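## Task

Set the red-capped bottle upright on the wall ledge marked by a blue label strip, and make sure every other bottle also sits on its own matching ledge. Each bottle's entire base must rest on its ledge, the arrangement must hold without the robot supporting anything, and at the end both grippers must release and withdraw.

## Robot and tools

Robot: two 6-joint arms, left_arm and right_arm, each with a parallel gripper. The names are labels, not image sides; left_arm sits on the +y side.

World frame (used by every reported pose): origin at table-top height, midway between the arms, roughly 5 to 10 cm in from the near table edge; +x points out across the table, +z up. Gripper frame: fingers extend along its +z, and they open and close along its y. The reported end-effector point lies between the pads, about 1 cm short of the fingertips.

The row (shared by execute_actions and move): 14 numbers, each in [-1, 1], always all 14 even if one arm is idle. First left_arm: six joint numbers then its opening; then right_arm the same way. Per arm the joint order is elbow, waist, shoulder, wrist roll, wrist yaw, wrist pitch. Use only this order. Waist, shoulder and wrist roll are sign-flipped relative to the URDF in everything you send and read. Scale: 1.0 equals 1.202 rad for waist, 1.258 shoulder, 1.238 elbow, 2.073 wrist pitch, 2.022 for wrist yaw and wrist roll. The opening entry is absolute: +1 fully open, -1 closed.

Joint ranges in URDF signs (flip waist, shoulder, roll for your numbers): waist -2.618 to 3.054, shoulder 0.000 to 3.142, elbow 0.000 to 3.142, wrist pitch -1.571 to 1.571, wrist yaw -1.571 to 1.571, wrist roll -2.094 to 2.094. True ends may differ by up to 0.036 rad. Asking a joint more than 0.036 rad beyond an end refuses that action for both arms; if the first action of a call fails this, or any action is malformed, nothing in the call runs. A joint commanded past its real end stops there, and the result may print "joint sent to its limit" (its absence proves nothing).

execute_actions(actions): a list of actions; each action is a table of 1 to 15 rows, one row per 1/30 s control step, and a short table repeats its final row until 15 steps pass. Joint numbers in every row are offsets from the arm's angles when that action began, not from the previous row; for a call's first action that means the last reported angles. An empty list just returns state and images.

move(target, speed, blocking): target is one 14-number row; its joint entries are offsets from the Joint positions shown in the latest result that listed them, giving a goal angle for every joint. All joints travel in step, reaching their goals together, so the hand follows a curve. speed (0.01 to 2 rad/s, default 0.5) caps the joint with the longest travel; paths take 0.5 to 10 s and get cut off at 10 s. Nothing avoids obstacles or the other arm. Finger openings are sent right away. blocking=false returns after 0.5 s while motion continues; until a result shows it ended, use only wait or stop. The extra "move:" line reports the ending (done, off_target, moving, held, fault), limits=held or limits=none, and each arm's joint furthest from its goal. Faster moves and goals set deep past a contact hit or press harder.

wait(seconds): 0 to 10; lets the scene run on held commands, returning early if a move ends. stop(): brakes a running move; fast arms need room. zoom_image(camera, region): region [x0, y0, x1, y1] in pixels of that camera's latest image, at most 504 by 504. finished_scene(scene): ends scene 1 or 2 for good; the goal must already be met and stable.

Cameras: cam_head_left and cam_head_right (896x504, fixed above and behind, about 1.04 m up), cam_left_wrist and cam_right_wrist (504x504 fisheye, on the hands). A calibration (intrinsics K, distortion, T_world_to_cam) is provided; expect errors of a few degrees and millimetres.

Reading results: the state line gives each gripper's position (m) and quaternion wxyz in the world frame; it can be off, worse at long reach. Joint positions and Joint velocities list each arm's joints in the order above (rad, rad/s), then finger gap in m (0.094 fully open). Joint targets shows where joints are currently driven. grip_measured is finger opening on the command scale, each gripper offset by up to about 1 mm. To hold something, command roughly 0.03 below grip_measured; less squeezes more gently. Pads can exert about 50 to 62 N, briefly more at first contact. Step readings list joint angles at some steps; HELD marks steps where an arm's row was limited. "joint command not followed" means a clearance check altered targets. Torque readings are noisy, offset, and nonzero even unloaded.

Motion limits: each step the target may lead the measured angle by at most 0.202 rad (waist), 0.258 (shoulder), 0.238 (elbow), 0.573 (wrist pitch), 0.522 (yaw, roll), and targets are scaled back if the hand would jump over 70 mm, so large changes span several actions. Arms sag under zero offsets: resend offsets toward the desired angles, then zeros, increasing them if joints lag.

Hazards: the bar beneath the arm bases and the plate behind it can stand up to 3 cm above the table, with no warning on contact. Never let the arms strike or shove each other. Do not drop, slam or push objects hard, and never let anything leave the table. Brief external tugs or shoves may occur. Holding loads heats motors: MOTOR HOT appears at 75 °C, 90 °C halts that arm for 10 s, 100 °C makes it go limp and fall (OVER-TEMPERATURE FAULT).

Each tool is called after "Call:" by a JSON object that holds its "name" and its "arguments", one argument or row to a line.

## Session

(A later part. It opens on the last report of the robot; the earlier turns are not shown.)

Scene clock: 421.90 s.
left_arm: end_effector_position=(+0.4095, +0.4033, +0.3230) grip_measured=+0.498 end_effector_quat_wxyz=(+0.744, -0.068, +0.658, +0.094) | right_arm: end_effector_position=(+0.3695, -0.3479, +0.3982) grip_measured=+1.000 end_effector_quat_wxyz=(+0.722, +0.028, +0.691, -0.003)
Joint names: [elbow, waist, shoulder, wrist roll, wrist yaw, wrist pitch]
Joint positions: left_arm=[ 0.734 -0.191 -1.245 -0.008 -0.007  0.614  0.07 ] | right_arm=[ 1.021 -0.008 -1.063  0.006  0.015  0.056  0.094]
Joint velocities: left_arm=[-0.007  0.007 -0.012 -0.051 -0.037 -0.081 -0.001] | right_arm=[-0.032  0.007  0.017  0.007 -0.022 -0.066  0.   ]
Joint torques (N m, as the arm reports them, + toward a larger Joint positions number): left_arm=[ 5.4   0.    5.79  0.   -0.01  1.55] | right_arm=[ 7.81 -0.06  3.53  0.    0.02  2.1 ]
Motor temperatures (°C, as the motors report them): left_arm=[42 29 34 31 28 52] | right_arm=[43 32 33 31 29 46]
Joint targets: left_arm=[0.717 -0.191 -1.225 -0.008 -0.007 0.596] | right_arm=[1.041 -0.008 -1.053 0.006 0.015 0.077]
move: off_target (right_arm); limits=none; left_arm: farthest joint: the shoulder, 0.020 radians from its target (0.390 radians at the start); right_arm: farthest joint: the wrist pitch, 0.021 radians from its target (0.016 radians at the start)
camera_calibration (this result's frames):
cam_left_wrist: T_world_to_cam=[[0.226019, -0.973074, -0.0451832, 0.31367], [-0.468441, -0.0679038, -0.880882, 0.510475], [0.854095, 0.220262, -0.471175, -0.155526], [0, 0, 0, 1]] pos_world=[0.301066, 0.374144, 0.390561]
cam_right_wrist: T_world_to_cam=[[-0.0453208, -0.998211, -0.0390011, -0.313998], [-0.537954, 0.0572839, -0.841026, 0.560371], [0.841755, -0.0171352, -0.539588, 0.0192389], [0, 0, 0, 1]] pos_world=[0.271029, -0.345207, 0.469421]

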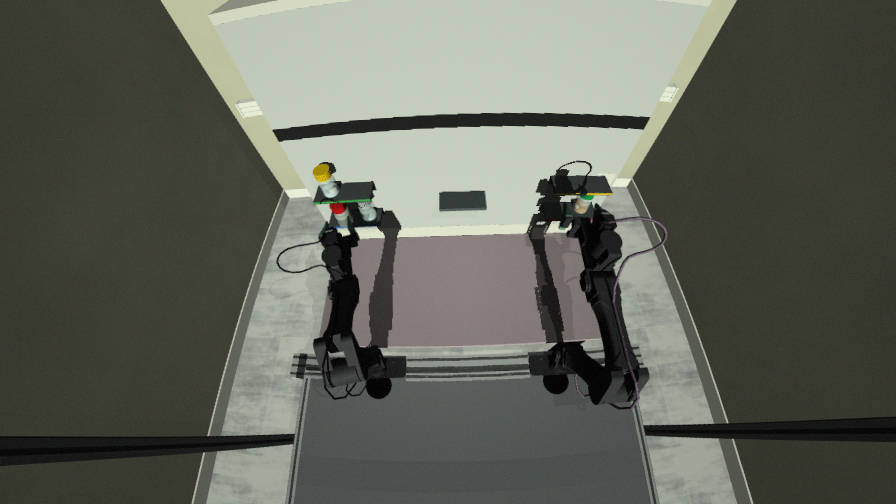

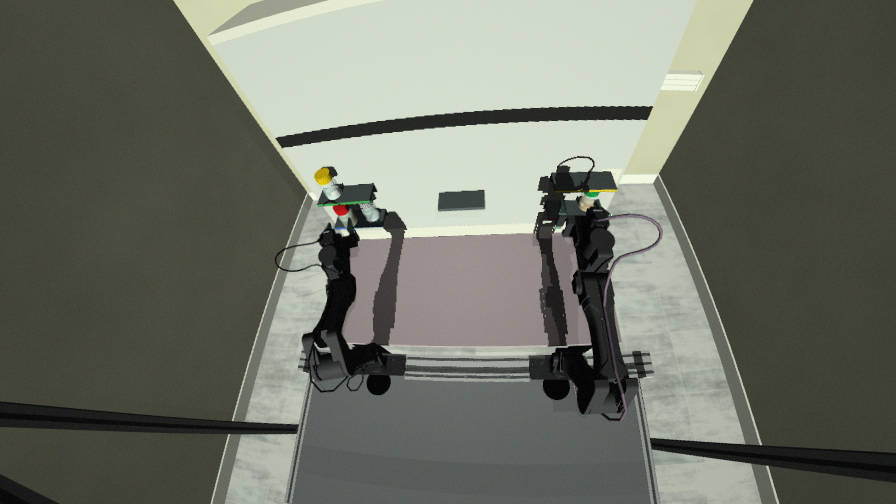

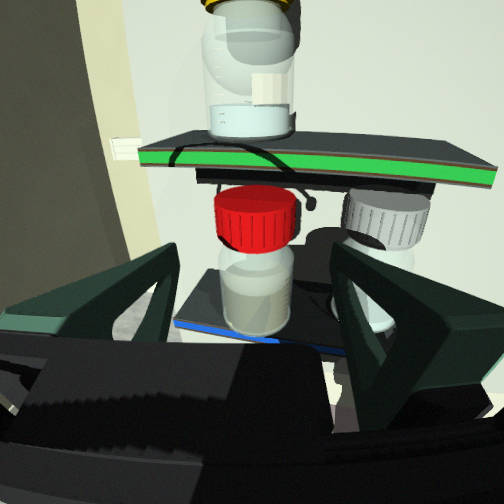

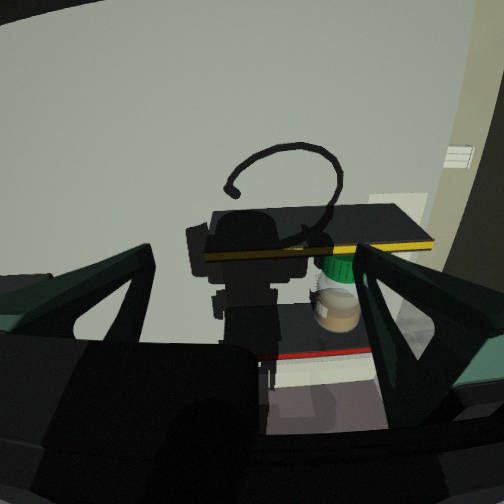

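Call:
{"name": "zoom_image", "arguments": {
  "camera": "cam_left_wrist",
  "region": [160,230,420,370]
}}

Call:
{"name": "zoom_image", "arguments": {
  "camera": "cam_head_left",
  "region": [310,170,410,250]
}}

Region (160, 230, 420, 370) of cam_left_wrist's 504x504 image, scaled by 1.938, with more detail than that image has; it fills the top 271 rows of this view, and the rest is white.

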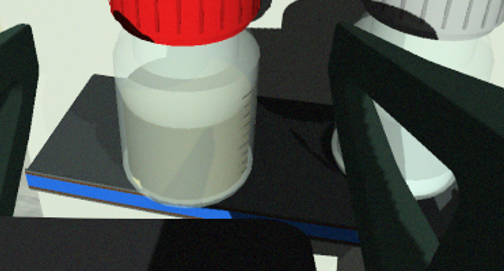

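Region (310, 170, 410, 250) of cam_head_left's 896x504 image, scaled by 5.040, with more detail than that image has; it fills the top 403 rows of this view, and the rest is white.

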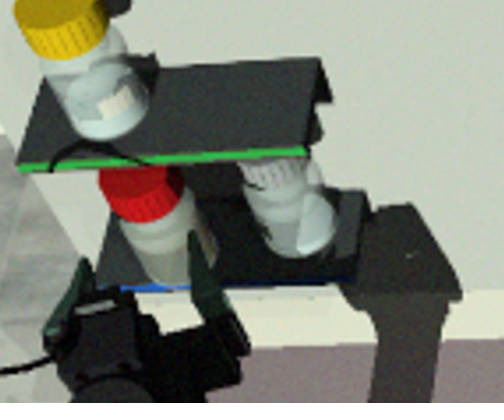

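Call:
{"name": "move", "arguments": {
  "target": [0.178,0,-0.294,0,0,0.072,0.5, 0.016,0,0.008,0,0,0.008,1],
  "speed": 0.25
}}

Scene clock: 433.00 s.
left_arm: end_effector_position=(+0.4874, +0.4217, +0.2867) grip_measured=+0.498 end_effector_quat_wxyz=(+0.730, -0.070, +0.674, +0.093) | right_arm: end_effector_position=(+0.3695, -0.3478, +0.3971) grip_measured=+1.000 end_effector_quat_wxyz=(+0.721, +0.028, +0.693, -0.003)
Joint names: [elbow, waist, shoulder, wrist roll, wrist yaw, wrist pitch]
Joint positions: left_arm=[ 0.92  -0.191 -1.607 -0.008 -0.007  0.749  0.07 ] | right_arm=[ 1.021 -0.008 -1.063  0.006  0.015  0.051  0.094]
Joint velocities: left_arm=[-0.012 -0.007  0.002 -0.066 -0.037 -0.051  0.   ] | right_arm=[ 0.007  0.002  0.002  0.007 -0.007  0.007  0.   ]
Joint torques (N m, as the arm reports them, + toward a larger Joint positions number): left_arm=[ 8.61  0.01  6.51  0.   -0.01  1.84] | right_arm=[ 7.84 -0.02  3.56  0.02  0.02  2.12]
Motor temperatures (°C, as the motors report them): left_arm=[41 29 34 31 28 50] | right_arm=[43 32 33 31 29 46]
Joint targets: left_arm=[0.954 -0.191 -1.615 -0.008 -0.007 0.764] | right_arm=[1.041 -0.008 -1.053 0.006 0.015 0.072]
move: off_target (left_arm, right_arm); limits=none; left_arm: farthest joint: the elbow, 0.035 radians from its target (0.221 radians at the start); right_arm: farthest joint: the wrist pitch, 0.021 radians from its target (0.017 radians at the start)
camera_calibration (this result's frames):
cam_left_wrist: T_world_to_cam=[[0.224829, -0.973344, -0.0453187, 0.313017], [-0.503372, -0.0761976, -0.860703, 0.531005], [0.834307, 0.216323, -0.507086, -0.221661], [0, 0, 0, 1]] pos_world=[0.381851, 0.393085, 0.358822]
cam_right_wrist: T_world_to_cam=[[-0.0453126, -0.998214, -0.0389177, -0.314032], [-0.541804, 0.0572872, -0.83855, 0.559879], [0.839282, -0.0169111, -0.543433, 0.0211051], [0, 0, 0, 1]] pos_world=[0.271402, -0.345189, 0.468735]

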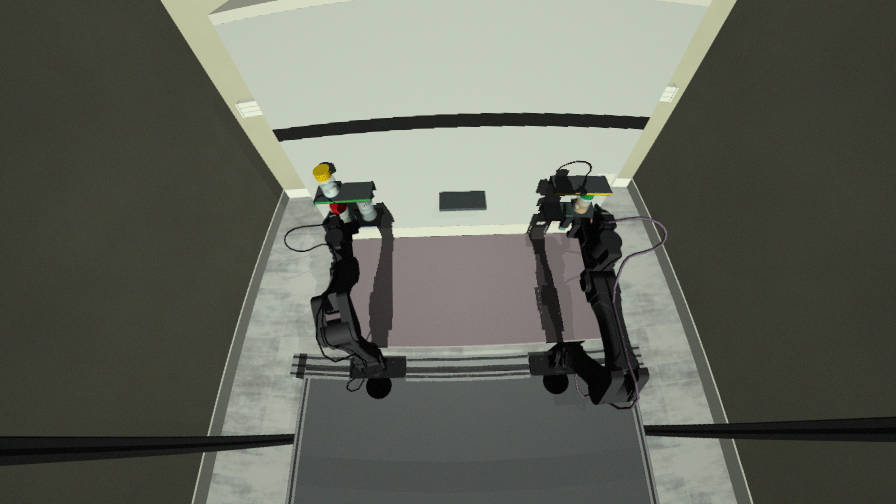

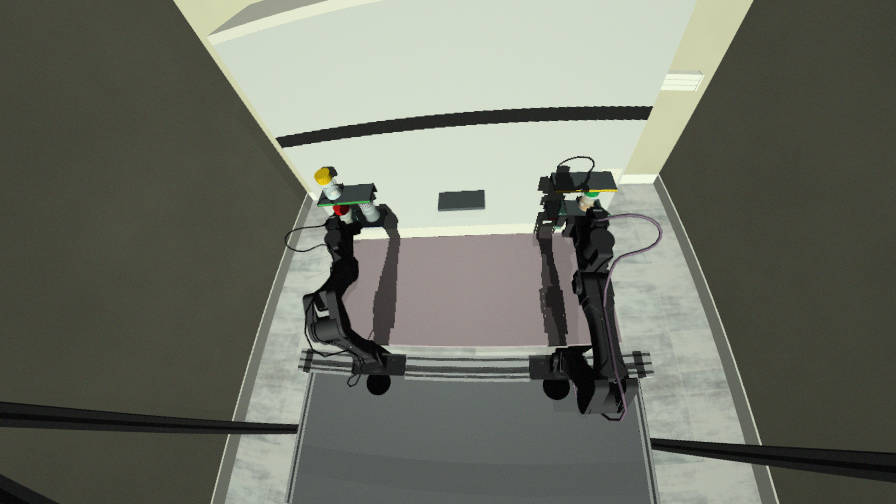

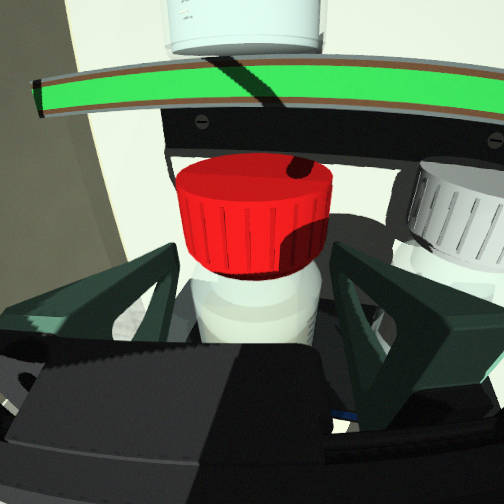

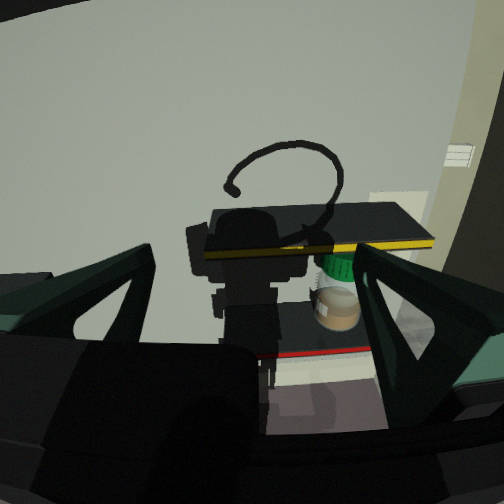

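Call:
{"name": "move", "arguments": {
  "target": [0.028,0,-0.005,0,0,-0.022,0.5, 0.016,0,0.008,0,0,0.008,1],
  "speed": 0.15
}}

Call:
{"name": "move", "arguments": {
  "target": [0.028,0,-0.005,0,0,-0.015,0.13, 0.016,0,0.008,0,0,0.008,1],
  "speed": 0.15
}}

Scene clock: 439.33 s.
left_arm: end_effector_position=(+0.4879, +0.4219, +0.2799) grip_measured=+0.498 end_effector_quat_wxyz=(+0.721, -0.071, +0.684, +0.092) | right_arm: end_effector_position=(+0.3695, -0.3478, +0.3964) grip_measured=+1.000 end_effector_quat_wxyz=(+0.720, +0.028, +0.694, -0.003)
Joint names: [elbow, waist, shoulder, wrist roll, wrist yaw, wrist pitch]
Joint positions: left_arm=[ 0.92  -0.191 -1.607 -0.008 -0.007  0.722  0.07 ] | right_arm=[ 1.021 -0.008 -1.063  0.006  0.015  0.049  0.094]
Joint velocities: left_arm=[-0.007  0.012 -0.002  0.081  0.051 -0.081  0.   ] | right_arm=[ 0.017  0.012 -0.002  0.037 -0.022 -0.037  0.   ]
Joint torques (N m, as the arm reports them, + toward a larger Joint positions number): left_arm=[ 8.63  0.    6.64  0.   -0.01  1.57] | right_arm=[ 7.84 -0.05  3.55  0.    0.05  2.09]
Motor temperatures (°C, as the motors report them): left_arm=[42 29 34 31 28 50] | right_arm=[43 32 33 31 29 46]
Joint targets: left_arm=[0.954 -0.191 -1.613 -0.008 -0.007 0.704] | right_arm=[1.041 -0.008 -1.053 0.006 0.015 0.068]
move: off_target (left_arm); limits=none; left_arm: farthest joint: the elbow, 0.035 radians from its target (0.035 radians at the start); right_arm: farthest joint: the elbow, 0.020 radians from its target (0.020 radians at the start)
camera_calibration (this result's frames):
cam_left_wrist: T_world_to_cam=[[0.224033, -0.973525, -0.0453811, 0.313296], [-0.526194, -0.0816336, -0.846437, 0.534808], [0.820323, 0.213509, -0.530551, -0.210941], [0, 0, 0, 1]] pos_world=[0.384264, 0.393697, 0.354984]
cam_right_wrist: T_world_to_cam=[[-0.0453076, -0.998217, -0.038869, -0.314052], [-0.544045, 0.0572887, -0.837098, 0.559589], [0.837832, -0.0167804, -0.545671, 0.0221927], [0, 0, 0, 1]] pos_world=[0.271619, -0.345178, 0.468333]

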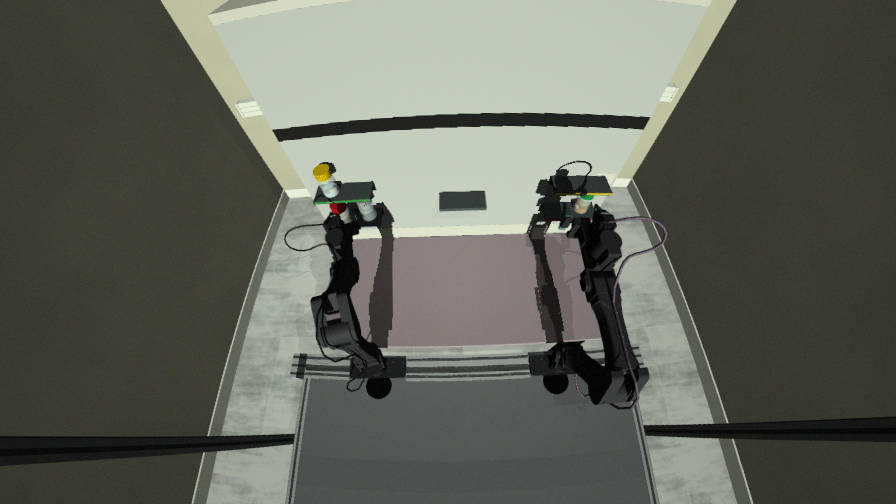

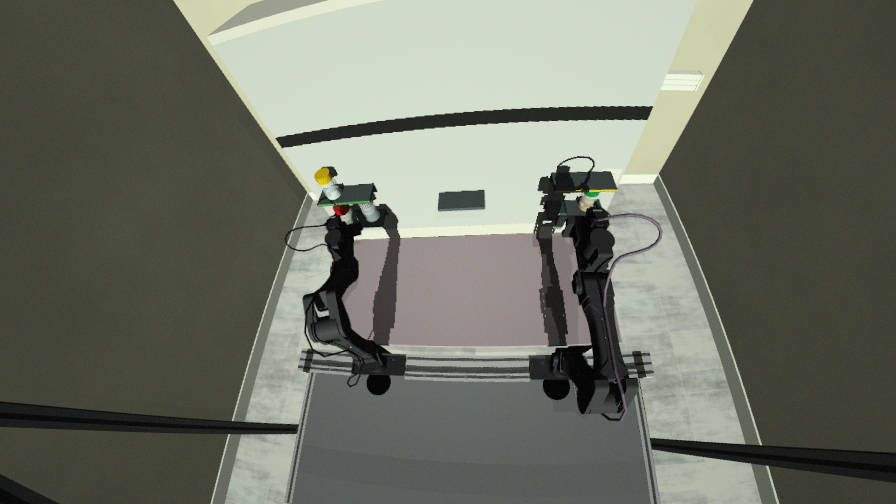

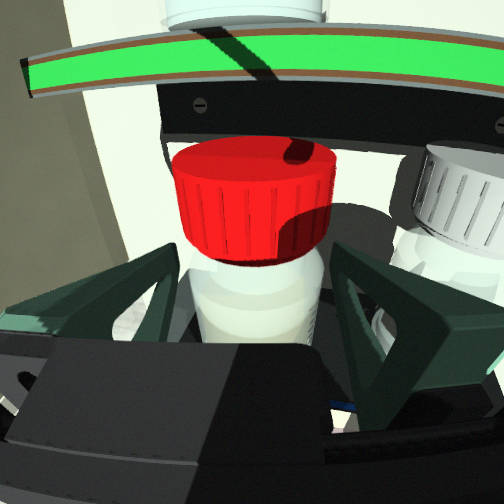

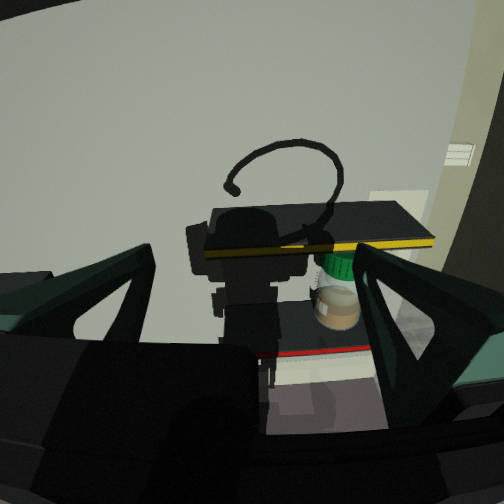

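Scene clock: 440.03 s.
left_arm: end_effector_position=(+0.4879, +0.4218, +0.2796) grip_measured=+0.171 end_effector_quat_wxyz=(+0.720, -0.071, +0.684, +0.092) | right_arm: end_effector_position=(+0.3696, -0.3478, +0.3957) grip_measured=+1.000 end_effector_quat_wxyz=(+0.719, +0.028, +0.695, -0.003)
Joint names: [elbow, waist, shoulder, wrist roll, wrist yaw, wrist pitch]
Joint positions: left_arm=[ 0.92  -0.191 -1.607 -0.008 -0.006  0.72   0.055] | right_arm=[ 1.021 -0.008 -1.063  0.006  0.015  0.045  0.094]
Joint velocities: left_arm=[-0.012 -0.002 -0.007  0.022 -0.007 -0.037 -0.001] | right_arm=[-0.012  0.007 -0.007  0.037 -0.051  0.051  0.   ]
Joint torques (N m, as the arm reports them, + toward a larger Joint positions number): left_arm=[ 8.63  0.    6.64  0.   -0.02  1.44] | right_arm=[7.86 0.04 3.5  0.   0.04 2.08]
Motor temperatures (°C, as the motors report them): left_arm=[42 29 34 31 28 50] | right_arm=[43 32 33 31 29 46]
Joint targets: left_arm=[0.954 -0.191 -1.613 -0.008 -0.007 0.690] | right_arm=[1.041 -0.008 -1.053 0.006 0.015 0.065]
move: off_target (left_arm); limits=none; left_arm: farthest joint: the elbow, 0.035 radians from its target (0.035 radians at the start); right_arm: farthest joint: the elbow, 0.020 radians from its target (0.020 radians at the start)
camera_calibration (this result's frames):
cam_left_wrist: T_world_to_cam=[[0.223257, -0.973701, -0.0454244, 0.313616], [-0.527216, -0.0814251, -0.845821, 0.534818], [0.819878, 0.212784, -0.531529, -0.210307], [0, 0, 0, 1]] pos_world=[0.384373, 0.393666, 0.354822]
cam_right_wrist: T_world_to_cam=[[-0.0453017, -0.998219, -0.0388135, -0.314076], [-0.546601, 0.05729, -0.835431, 0.559253], [0.836167, -0.016631, -0.548223, 0.0234347], [0, 0, 0, 1]] pos_world=[0.271865, -0.345166, 0.467874]

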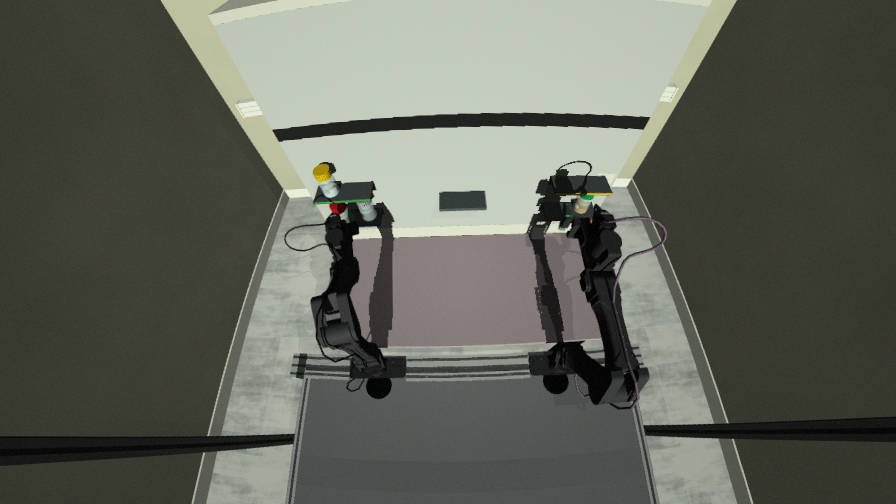

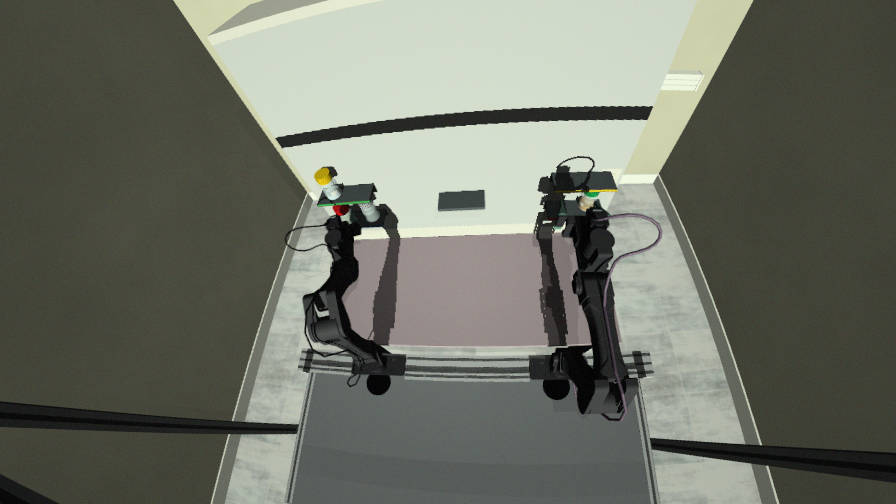

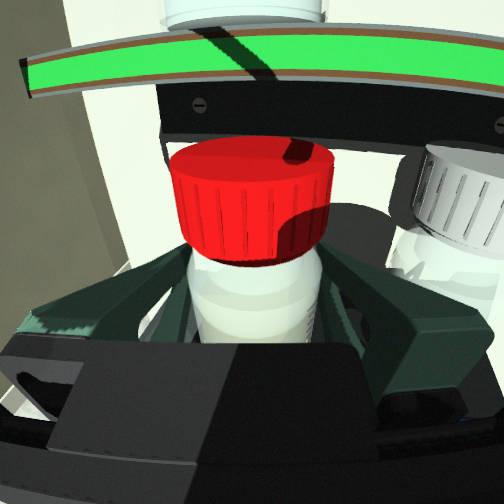

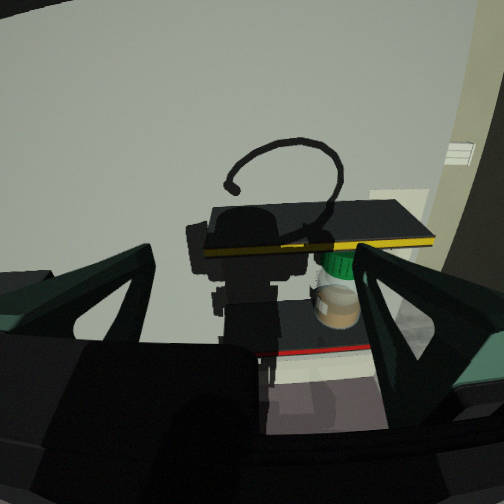

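Call:
{"name": "execute_actions", "arguments": {
  "actions": []
}}

Scene clock: 460.27 s.
left_arm: end_effector_position=(+0.4879, +0.4218, +0.2796) grip_measured=+0.171 end_effector_quat_wxyz=(+0.720, -0.071, +0.684, +0.092) | right_arm: end_effector_position=(+0.3696, -0.3478, +0.3957) grip_measured=+1.000 end_effector_quat_wxyz=(+0.719, +0.028, +0.695, -0.003)
Joint names: [elbow, waist, shoulder, wrist roll, wrist yaw, wrist pitch]
Joint positions: left_arm=[ 0.92  -0.191 -1.607 -0.008 -0.006  0.72   0.055] | right_arm=[ 1.021 -0.008 -1.063  0.006  0.015  0.045  0.094]
Joint velocities: left_arm=[ 0.007 -0.007 -0.007  0.007  0.022  0.051  0.001] | right_arm=[ 0.007  0.002 -0.007  0.037  0.007 -0.037  0.   ]
Joint torques (N m, as the arm reports them, + toward a larger Joint positions number): left_arm=[ 8.64  0.01  6.64 -0.01 -0.02  1.44] | right_arm=[ 7.87 -0.04  3.58  0.02  0.01  2.1 ]
Motor temperatures (°C, as the motors report them): left_arm=[44 29 34 31 28 48] | right_arm=[43 32 33 31 29 46]
Joint targets: left_arm=[0.954 -0.191 -1.613 -0.008 -0.007 0.690] | right_arm=[1.041 -0.008 -1.053 0.006 0.015 0.065]
camera_calibration (this result's frames):
cam_left_wrist: T_world_to_cam=[[0.223257, -0.973701, -0.0454244, 0.313616], [-0.527216, -0.0814251, -0.845821, 0.534818], [0.819878, 0.212784, -0.531529, -0.210307], [0, 0, 0, 1]] pos_world=[0.384373, 0.393666, 0.354822]
cam_right_wrist: T_world_to_cam=[[-0.0453017, -0.998219, -0.0388135, -0.314076], [-0.546601, 0.05729, -0.835431, 0.559253], [0.836167, -0.016631, -0.548223, 0.0234347], [0, 0, 0, 1]] pos_world=[0.271865, -0.345166, 0.467874]

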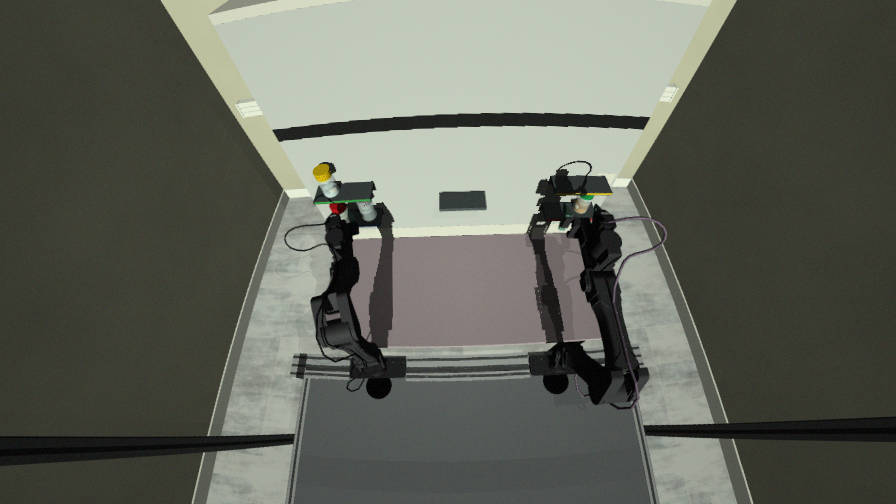

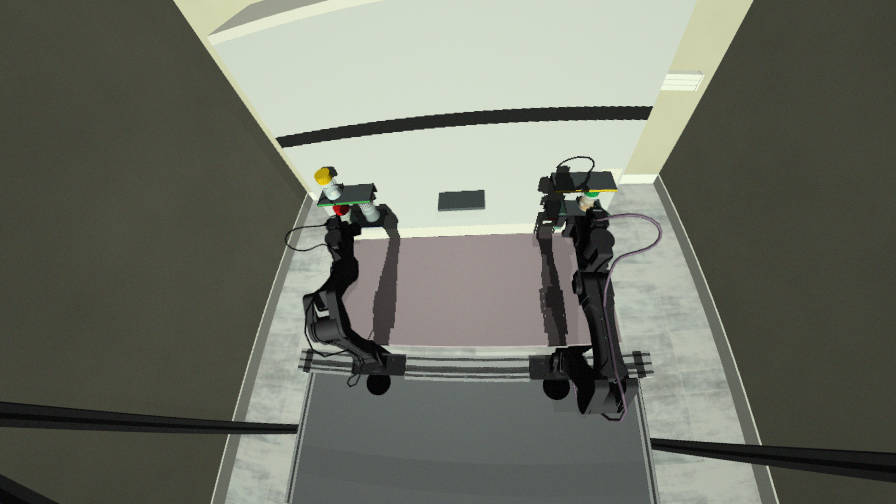

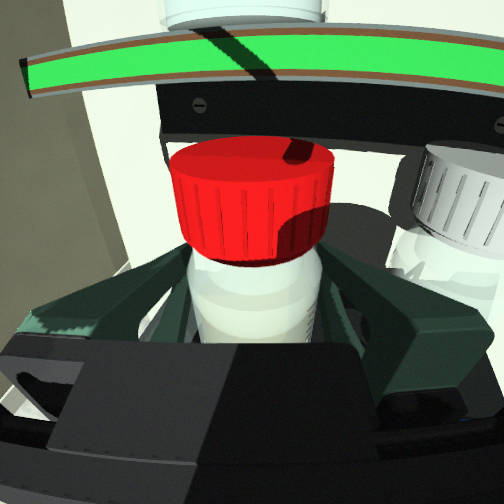

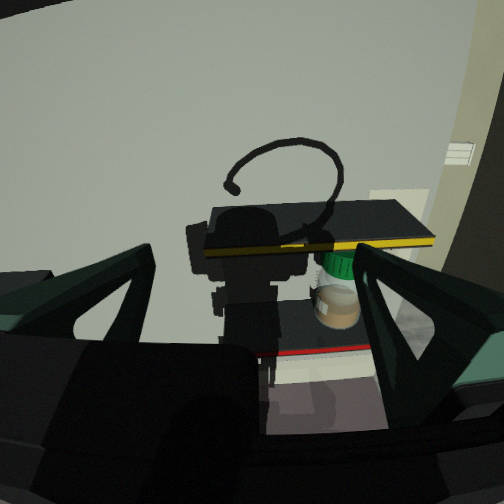

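Call:
{"name": "execute_actions", "arguments": {
  "actions": [
    [[0.045,0,-0.002,0,0,0.02,0.13,0.016,0,0.008,0,0,0.008,1],[0.052,0,-0.002,0,0,0.025,0.13,0.016,0,0.008,0,0,0.008,1],[0.058,0,-0.002,0,0,0.03,0.13,0.016,0,0.008,0,0,0.008,1],[0.064,0,-0.002,0,0,0.033,0.13,0.016,0,0.008,0,0,0.008,1]],
    [[0.043,0,-0.005,0,0,0.034,0.13,0,0,0,0,0,0,1],[0.048,0,-0.012,0,0,0.035,0.13,0,0,0,0,0,0,1],[0.053,0,-0.018,0,0,0.036,0.13,0,0,0,0,0,0,1],[0.057,0,-0.024,0,0,0.037,0.13,0,0,0,0,0,0,1],[0.061,0,-0.030,0,0,0.038,0.13,0,0,0,0,0,0,1]]
  ]
}}

Scene clock: 468.13 s.
left_arm: end_effector_position=(+0.5021, +0.4249, +0.2904) grip_measured=+0.171 end_effector_quat_wxyz=(+0.732, -0.069, +0.672, +0.093) | right_arm: end_effector_position=(+0.3696, -0.3477, +0.3940) grip_measured=+1.000 end_effector_quat_wxyz=(+0.716, +0.027, +0.697, -0.003)
Joint names: [elbow, waist, shoulder, wrist roll, wrist yaw, wrist pitch]
Joint positions: left_arm=[ 0.985 -0.191 -1.659 -0.008 -0.006  0.741  0.055] | right_arm=[ 1.021 -0.008 -1.063  0.006  0.015  0.039  0.094]
Joint velocities: left_arm=[-0.017  0.007  0.002  0.066 -0.051 -0.051 -0.001] | right_arm=[-0.022  0.022  0.002 -0.007  0.066  0.037  0.   ]
Joint torques (N m, as the arm reports them, + toward a larger Joint positions number): left_arm=[ 9.43  0.01  8.11  0.   -0.01  2.34] | right_arm=[ 6.23 -0.02  2.54 -0.01  0.03  1.99]
Motor temperatures (°C, as the motors report them): left_arm=[44 29 35 31 28 48] | right_arm=[43 32 33 31 29 46]
Joint targets: left_arm=[1.031 -0.191 -1.653 -0.008 -0.006 0.807] | right_arm=[1.021 -0.008 -1.063 0.006 0.015 0.046]
Step readings (joint positions; steps 1 to 15: 1st action; 16 to 30: 2nd action):
0: left_arm=[0.920 -0.191 -1.607 -0.008 -0.006 0.720] | right_arm=[1.021 -0.008 -1.063 0.006 0.015 0.045]
1: left_arm=[0.922 -0.191 -1.607 -0.008 -0.006 0.721] | right_arm=[1.021 -0.008 -1.063 0.006 0.015 0.045]
2: left_arm=[0.926 -0.191 -1.609 -0.008 -0.006 0.721] | right_arm=[1.021 -0.008 -1.063 0.006 0.015 0.045]
4: left_arm=[0.938 -0.191 -1.614 -0.008 -0.006 0.721] | right_arm=[1.021 -0.008 -1.063 0.006 0.015 0.045]
8: left_arm=[0.954 -0.191 -1.615 -0.008 -0.006 0.725] | right_arm=[1.021 -0.008 -1.063 0.006 0.015 0.045]
15: left_arm=[0.955 -0.191 -1.615 -0.008 -0.006 0.728] | right_arm=[1.021 -0.008 -1.063 0.006 0.015 0.045]
16: left_arm=[0.955 -0.191 -1.616 -0.008 -0.006 0.728] | right_arm=[1.021 -0.008 -1.063 0.006 0.015 0.045]
17: left_arm=[0.958 -0.191 -1.618 -0.008 -0.006 0.730] | right_arm=[1.021 -0.008 -1.063 0.006 0.015 0.044]
19: left_arm=[0.970 -0.191 -1.632 -0.008 -0.006 0.733] | right_arm=[1.021 -0.008 -1.063 0.006 0.015 0.042]
23: left_arm=[0.985 -0.191 -1.655 -0.008 -0.006 0.739] | right_arm=[1.021 -0.008 -1.063 0.006 0.015 0.039]
30: Joint positions above
camera_calibration (this result's frames):
cam_left_wrist: T_world_to_cam=[[0.224231, -0.973479, -0.0453718, 0.313325], [-0.499291, -0.0747747, -0.863202, 0.539891], [0.836916, 0.216211, -0.502816, -0.235146], [0, 0, 0, 1]] pos_world=[0.396103, 0.396227, 0.362016]
cam_right_wrist: T_world_to_cam=[[-0.045288, -0.998225, -0.0386885, -0.314128], [-0.552334, 0.0572912, -0.831652, 0.558483], [0.832392, -0.0162948, -0.553948, 0.0262254], [0, 0, 0, 1]] pos_world=[0.272413, -0.345139, 0.466838]

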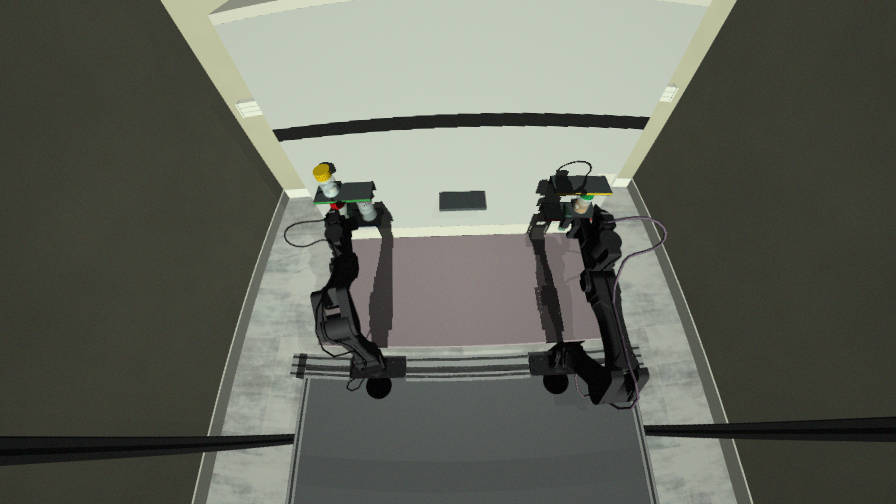

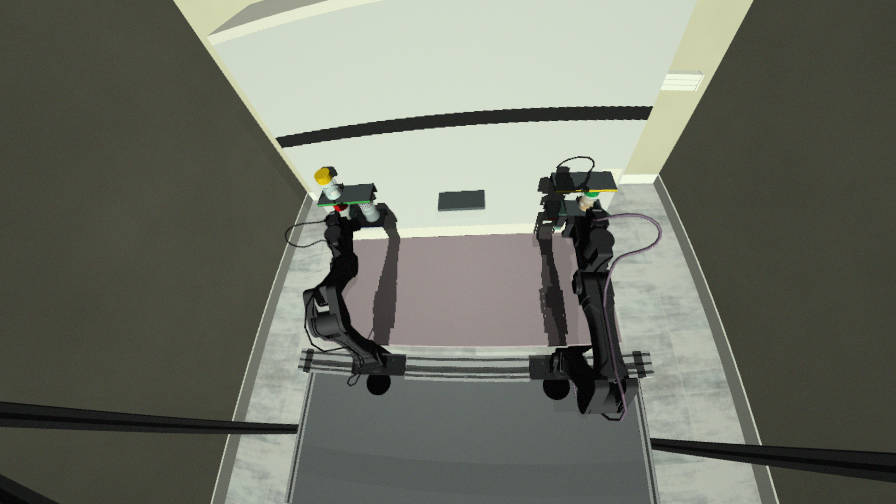

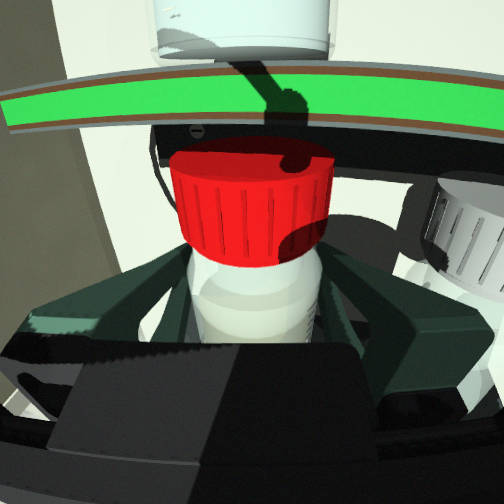

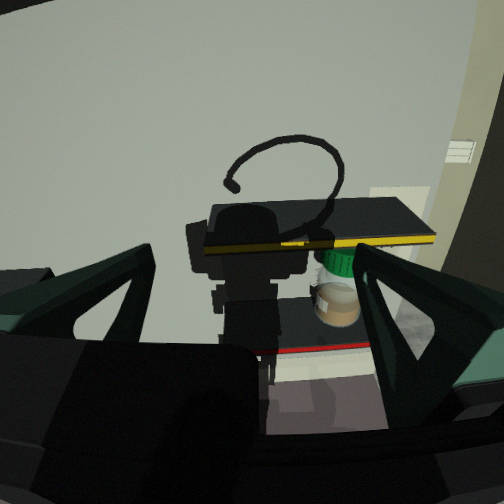

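Call:
{"name": "move", "arguments": {
  "target": [0.034,0,-0.027,0,0,0.032,0.13,0.0,0,0.0,0,0,0.012,1],
  "speed": 0.06
}}

Scene clock: 475.87 s.
left_arm: end_effector_position=(+0.5067, +0.4261, +0.2814) grip_measured=+0.171 end_effector_quat_wxyz=(+0.729, -0.070, +0.674, +0.093) | right_arm: end_effector_position=(+0.3696, -0.3477, +0.3940) grip_measured=+1.000 end_effector_quat_wxyz=(+0.716, +0.027, +0.697, -0.003)
Joint names: [elbow, waist, shoulder, wrist roll, wrist yaw, wrist pitch]
Joint positions: left_arm=[ 0.985 -0.191 -1.688 -0.008 -0.006  0.763  0.055] | right_arm=[ 1.021 -0.008 -1.063  0.006  0.015  0.039  0.094]
Joint velocities: left_arm=[ 0.002  0.002 -0.022 -0.022  0.051 -0.007 -0.   ] | right_arm=[-0.012 -0.002  0.007  0.081  0.007 -0.037  0.   ]
Joint torques (N m, as the arm reports them, + toward a larger Joint positions number): left_arm=[ 9.1   0.    7.43  0.   -0.01  2.13] | right_arm=[ 6.23 -0.05  2.52  0.02  0.03  2.15]
Motor temperatures (°C, as the motors report them): left_arm=[44 29 35 31 28 50] | right_arm=[42 32 33 31 29 46]
Joint targets: left_arm=[1.027 -0.191 -1.693 -0.008 -0.006 0.807] | right_arm=[1.021 -0.008 -1.063 0.006 0.015 0.063]
move: off_target (left_arm, right_arm); limits=none; left_arm: farthest joint: the wrist pitch, 0.044 radians from its target (0.067 radians at the start); right_arm: farthest joint: the wrist pitch, 0.025 radians from its target (0.026 radians at the start)
camera_calibration (this result's frames):
cam_left_wrist: T_world_to_cam=[[0.224032, -0.973524, -0.0453853, 0.313169], [-0.505049, -0.0761443, -0.859725, 0.536989], [0.833508, 0.215528, -0.508736, -0.240175], [0, 0, 0, 1]] pos_world=[0.401234, 0.397531, 0.353691]
cam_right_wrist: T_world_to_cam=[[-0.045288, -0.998225, -0.0386885, -0.314128], [-0.552334, 0.0572912, -0.831652, 0.558483], [0.832392, -0.0162948, -0.553948, 0.0262254], [0, 0, 0, 1]] pos_world=[0.272413, -0.345139, 0.466838]

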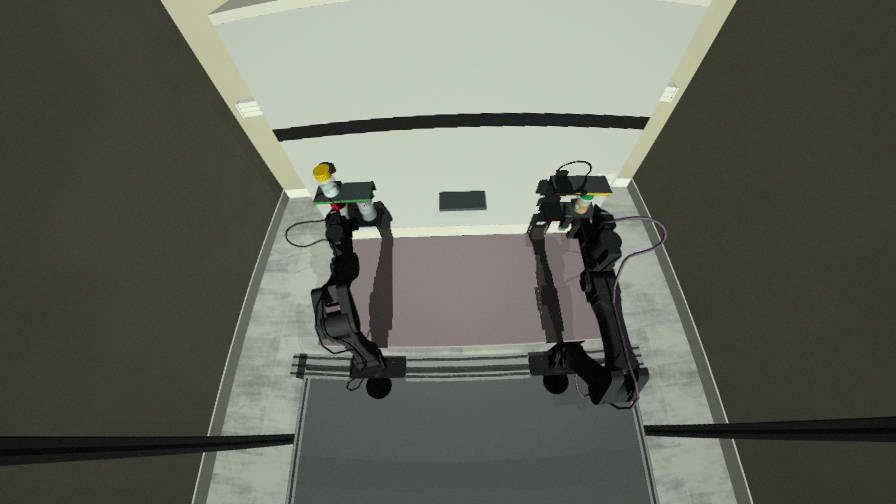

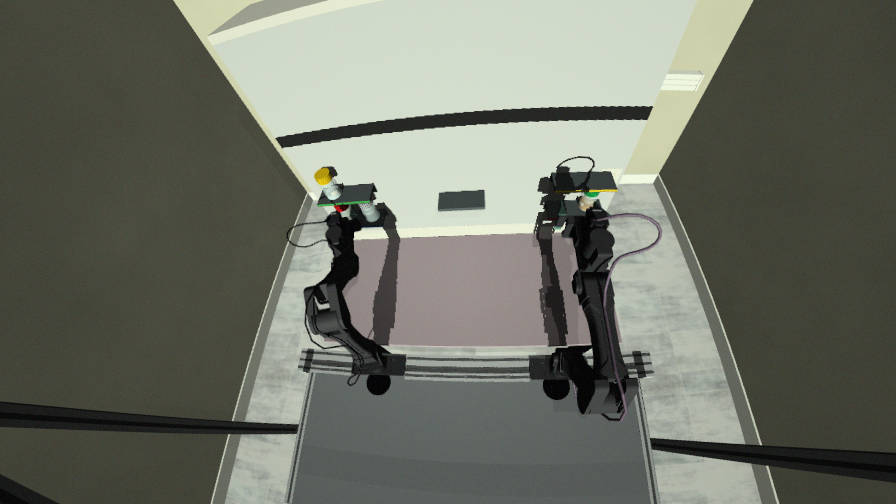

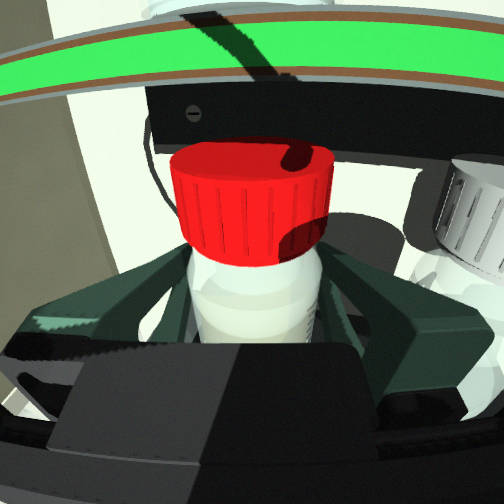

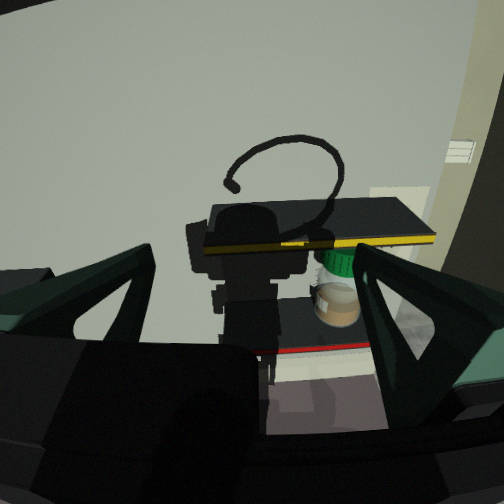

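Call:
{"name": "move", "arguments": {
  "target": [0.034,0,-0.006,0,0,0.004,0.13,0.0,0,0.0,0,0,0.012,1],
  "speed": 0.06
}}

Scene clock: 481.73 s.
left_arm: end_effector_position=(+0.5067, +0.4261, +0.2811) grip_measured=+0.171 end_effector_quat_wxyz=(+0.729, -0.070, +0.675, +0.093) | right_arm: end_effector_position=(+0.3696, -0.3477, +0.3940) grip_measured=+1.000 end_effector_quat_wxyz=(+0.716, +0.027, +0.697, -0.003)
Joint names: [elbow, waist, shoulder, wrist roll, wrist yaw, wrist pitch]
Joint positions: left_arm=[ 0.985 -0.191 -1.688 -0.008 -0.006  0.762  0.055] | right_arm=[ 1.021 -0.008 -1.063  0.006  0.015  0.039  0.094]
Joint velocities: left_arm=[-0.012 -0.017 -0.002 -0.037 -0.022  0.007 -0.001] | right_arm=[-0.007 -0.007 -0.012  0.022 -0.051  0.066  0.   ]
Joint torques (N m, as the arm reports them, + toward a larger Joint positions number): left_arm=[ 9.11  0.    7.23 -0.01 -0.01  1.81] | right_arm=[ 6.22 -0.05  2.54  0.01  0.03  2.15]
Motor temperatures (°C, as the motors report them): left_arm=[45 29 35 31 28 50] | right_arm=[42 32 33 31 29 46]
Joint targets: left_arm=[1.027 -0.191 -1.696 -0.008 -0.006 0.771] | right_arm=[1.021 -0.008 -1.063 0.006 0.015 0.064]
move: off_target (left_arm, right_arm); limits=none; left_arm: farthest joint: the elbow, 0.042 radians from its target (0.042 radians at the start); right_arm: farthest joint: the wrist pitch, 0.025 radians from its target (0.025 radians at the start)
camera_calibration (this result's frames):
cam_left_wrist: T_world_to_cam=[[0.223999, -0.973532, -0.0453874, 0.313181], [-0.506006, -0.0763721, -0.859142, 0.537175], [0.832936, 0.215413, -0.509721, -0.239724], [0, 0, 0, 1]] pos_world=[0.401336, 0.397557, 0.353532]
cam_right_wrist: T_world_to_cam=[[-0.045288, -0.998225, -0.0386885, -0.314128], [-0.552334, 0.0572912, -0.831652, 0.558483], [0.832392, -0.0162948, -0.553948, 0.0262254], [0, 0, 0, 1]] pos_world=[0.272413, -0.345139, 0.466838]

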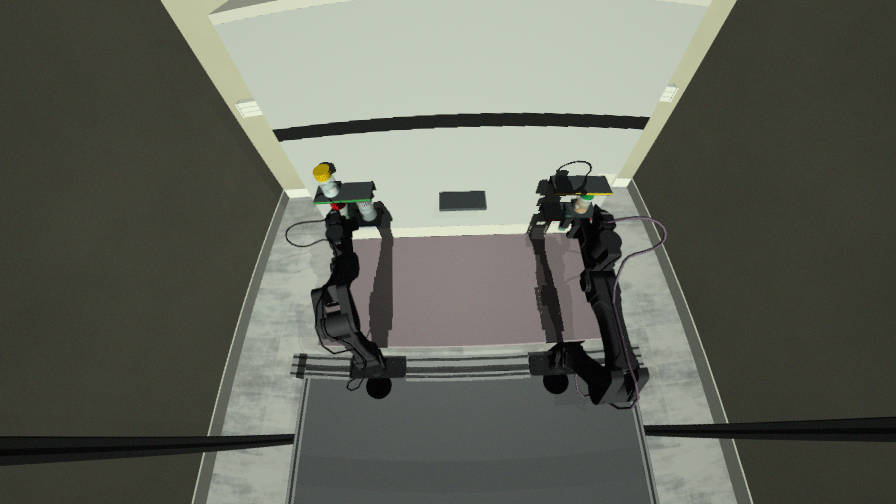

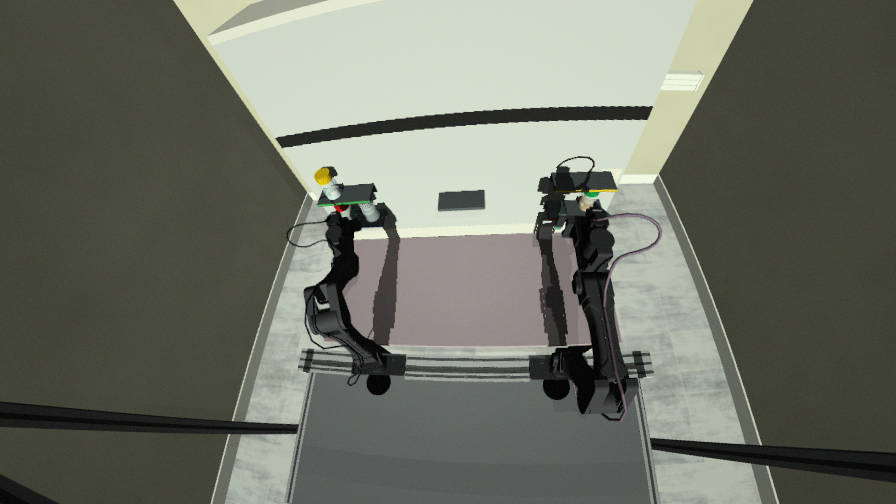

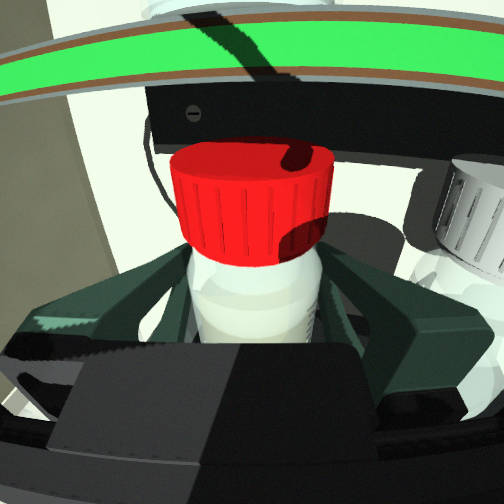

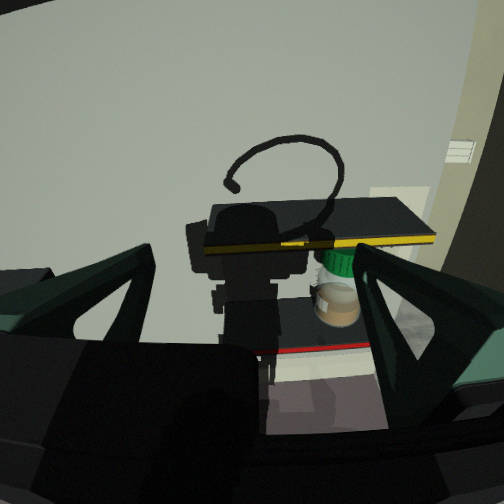

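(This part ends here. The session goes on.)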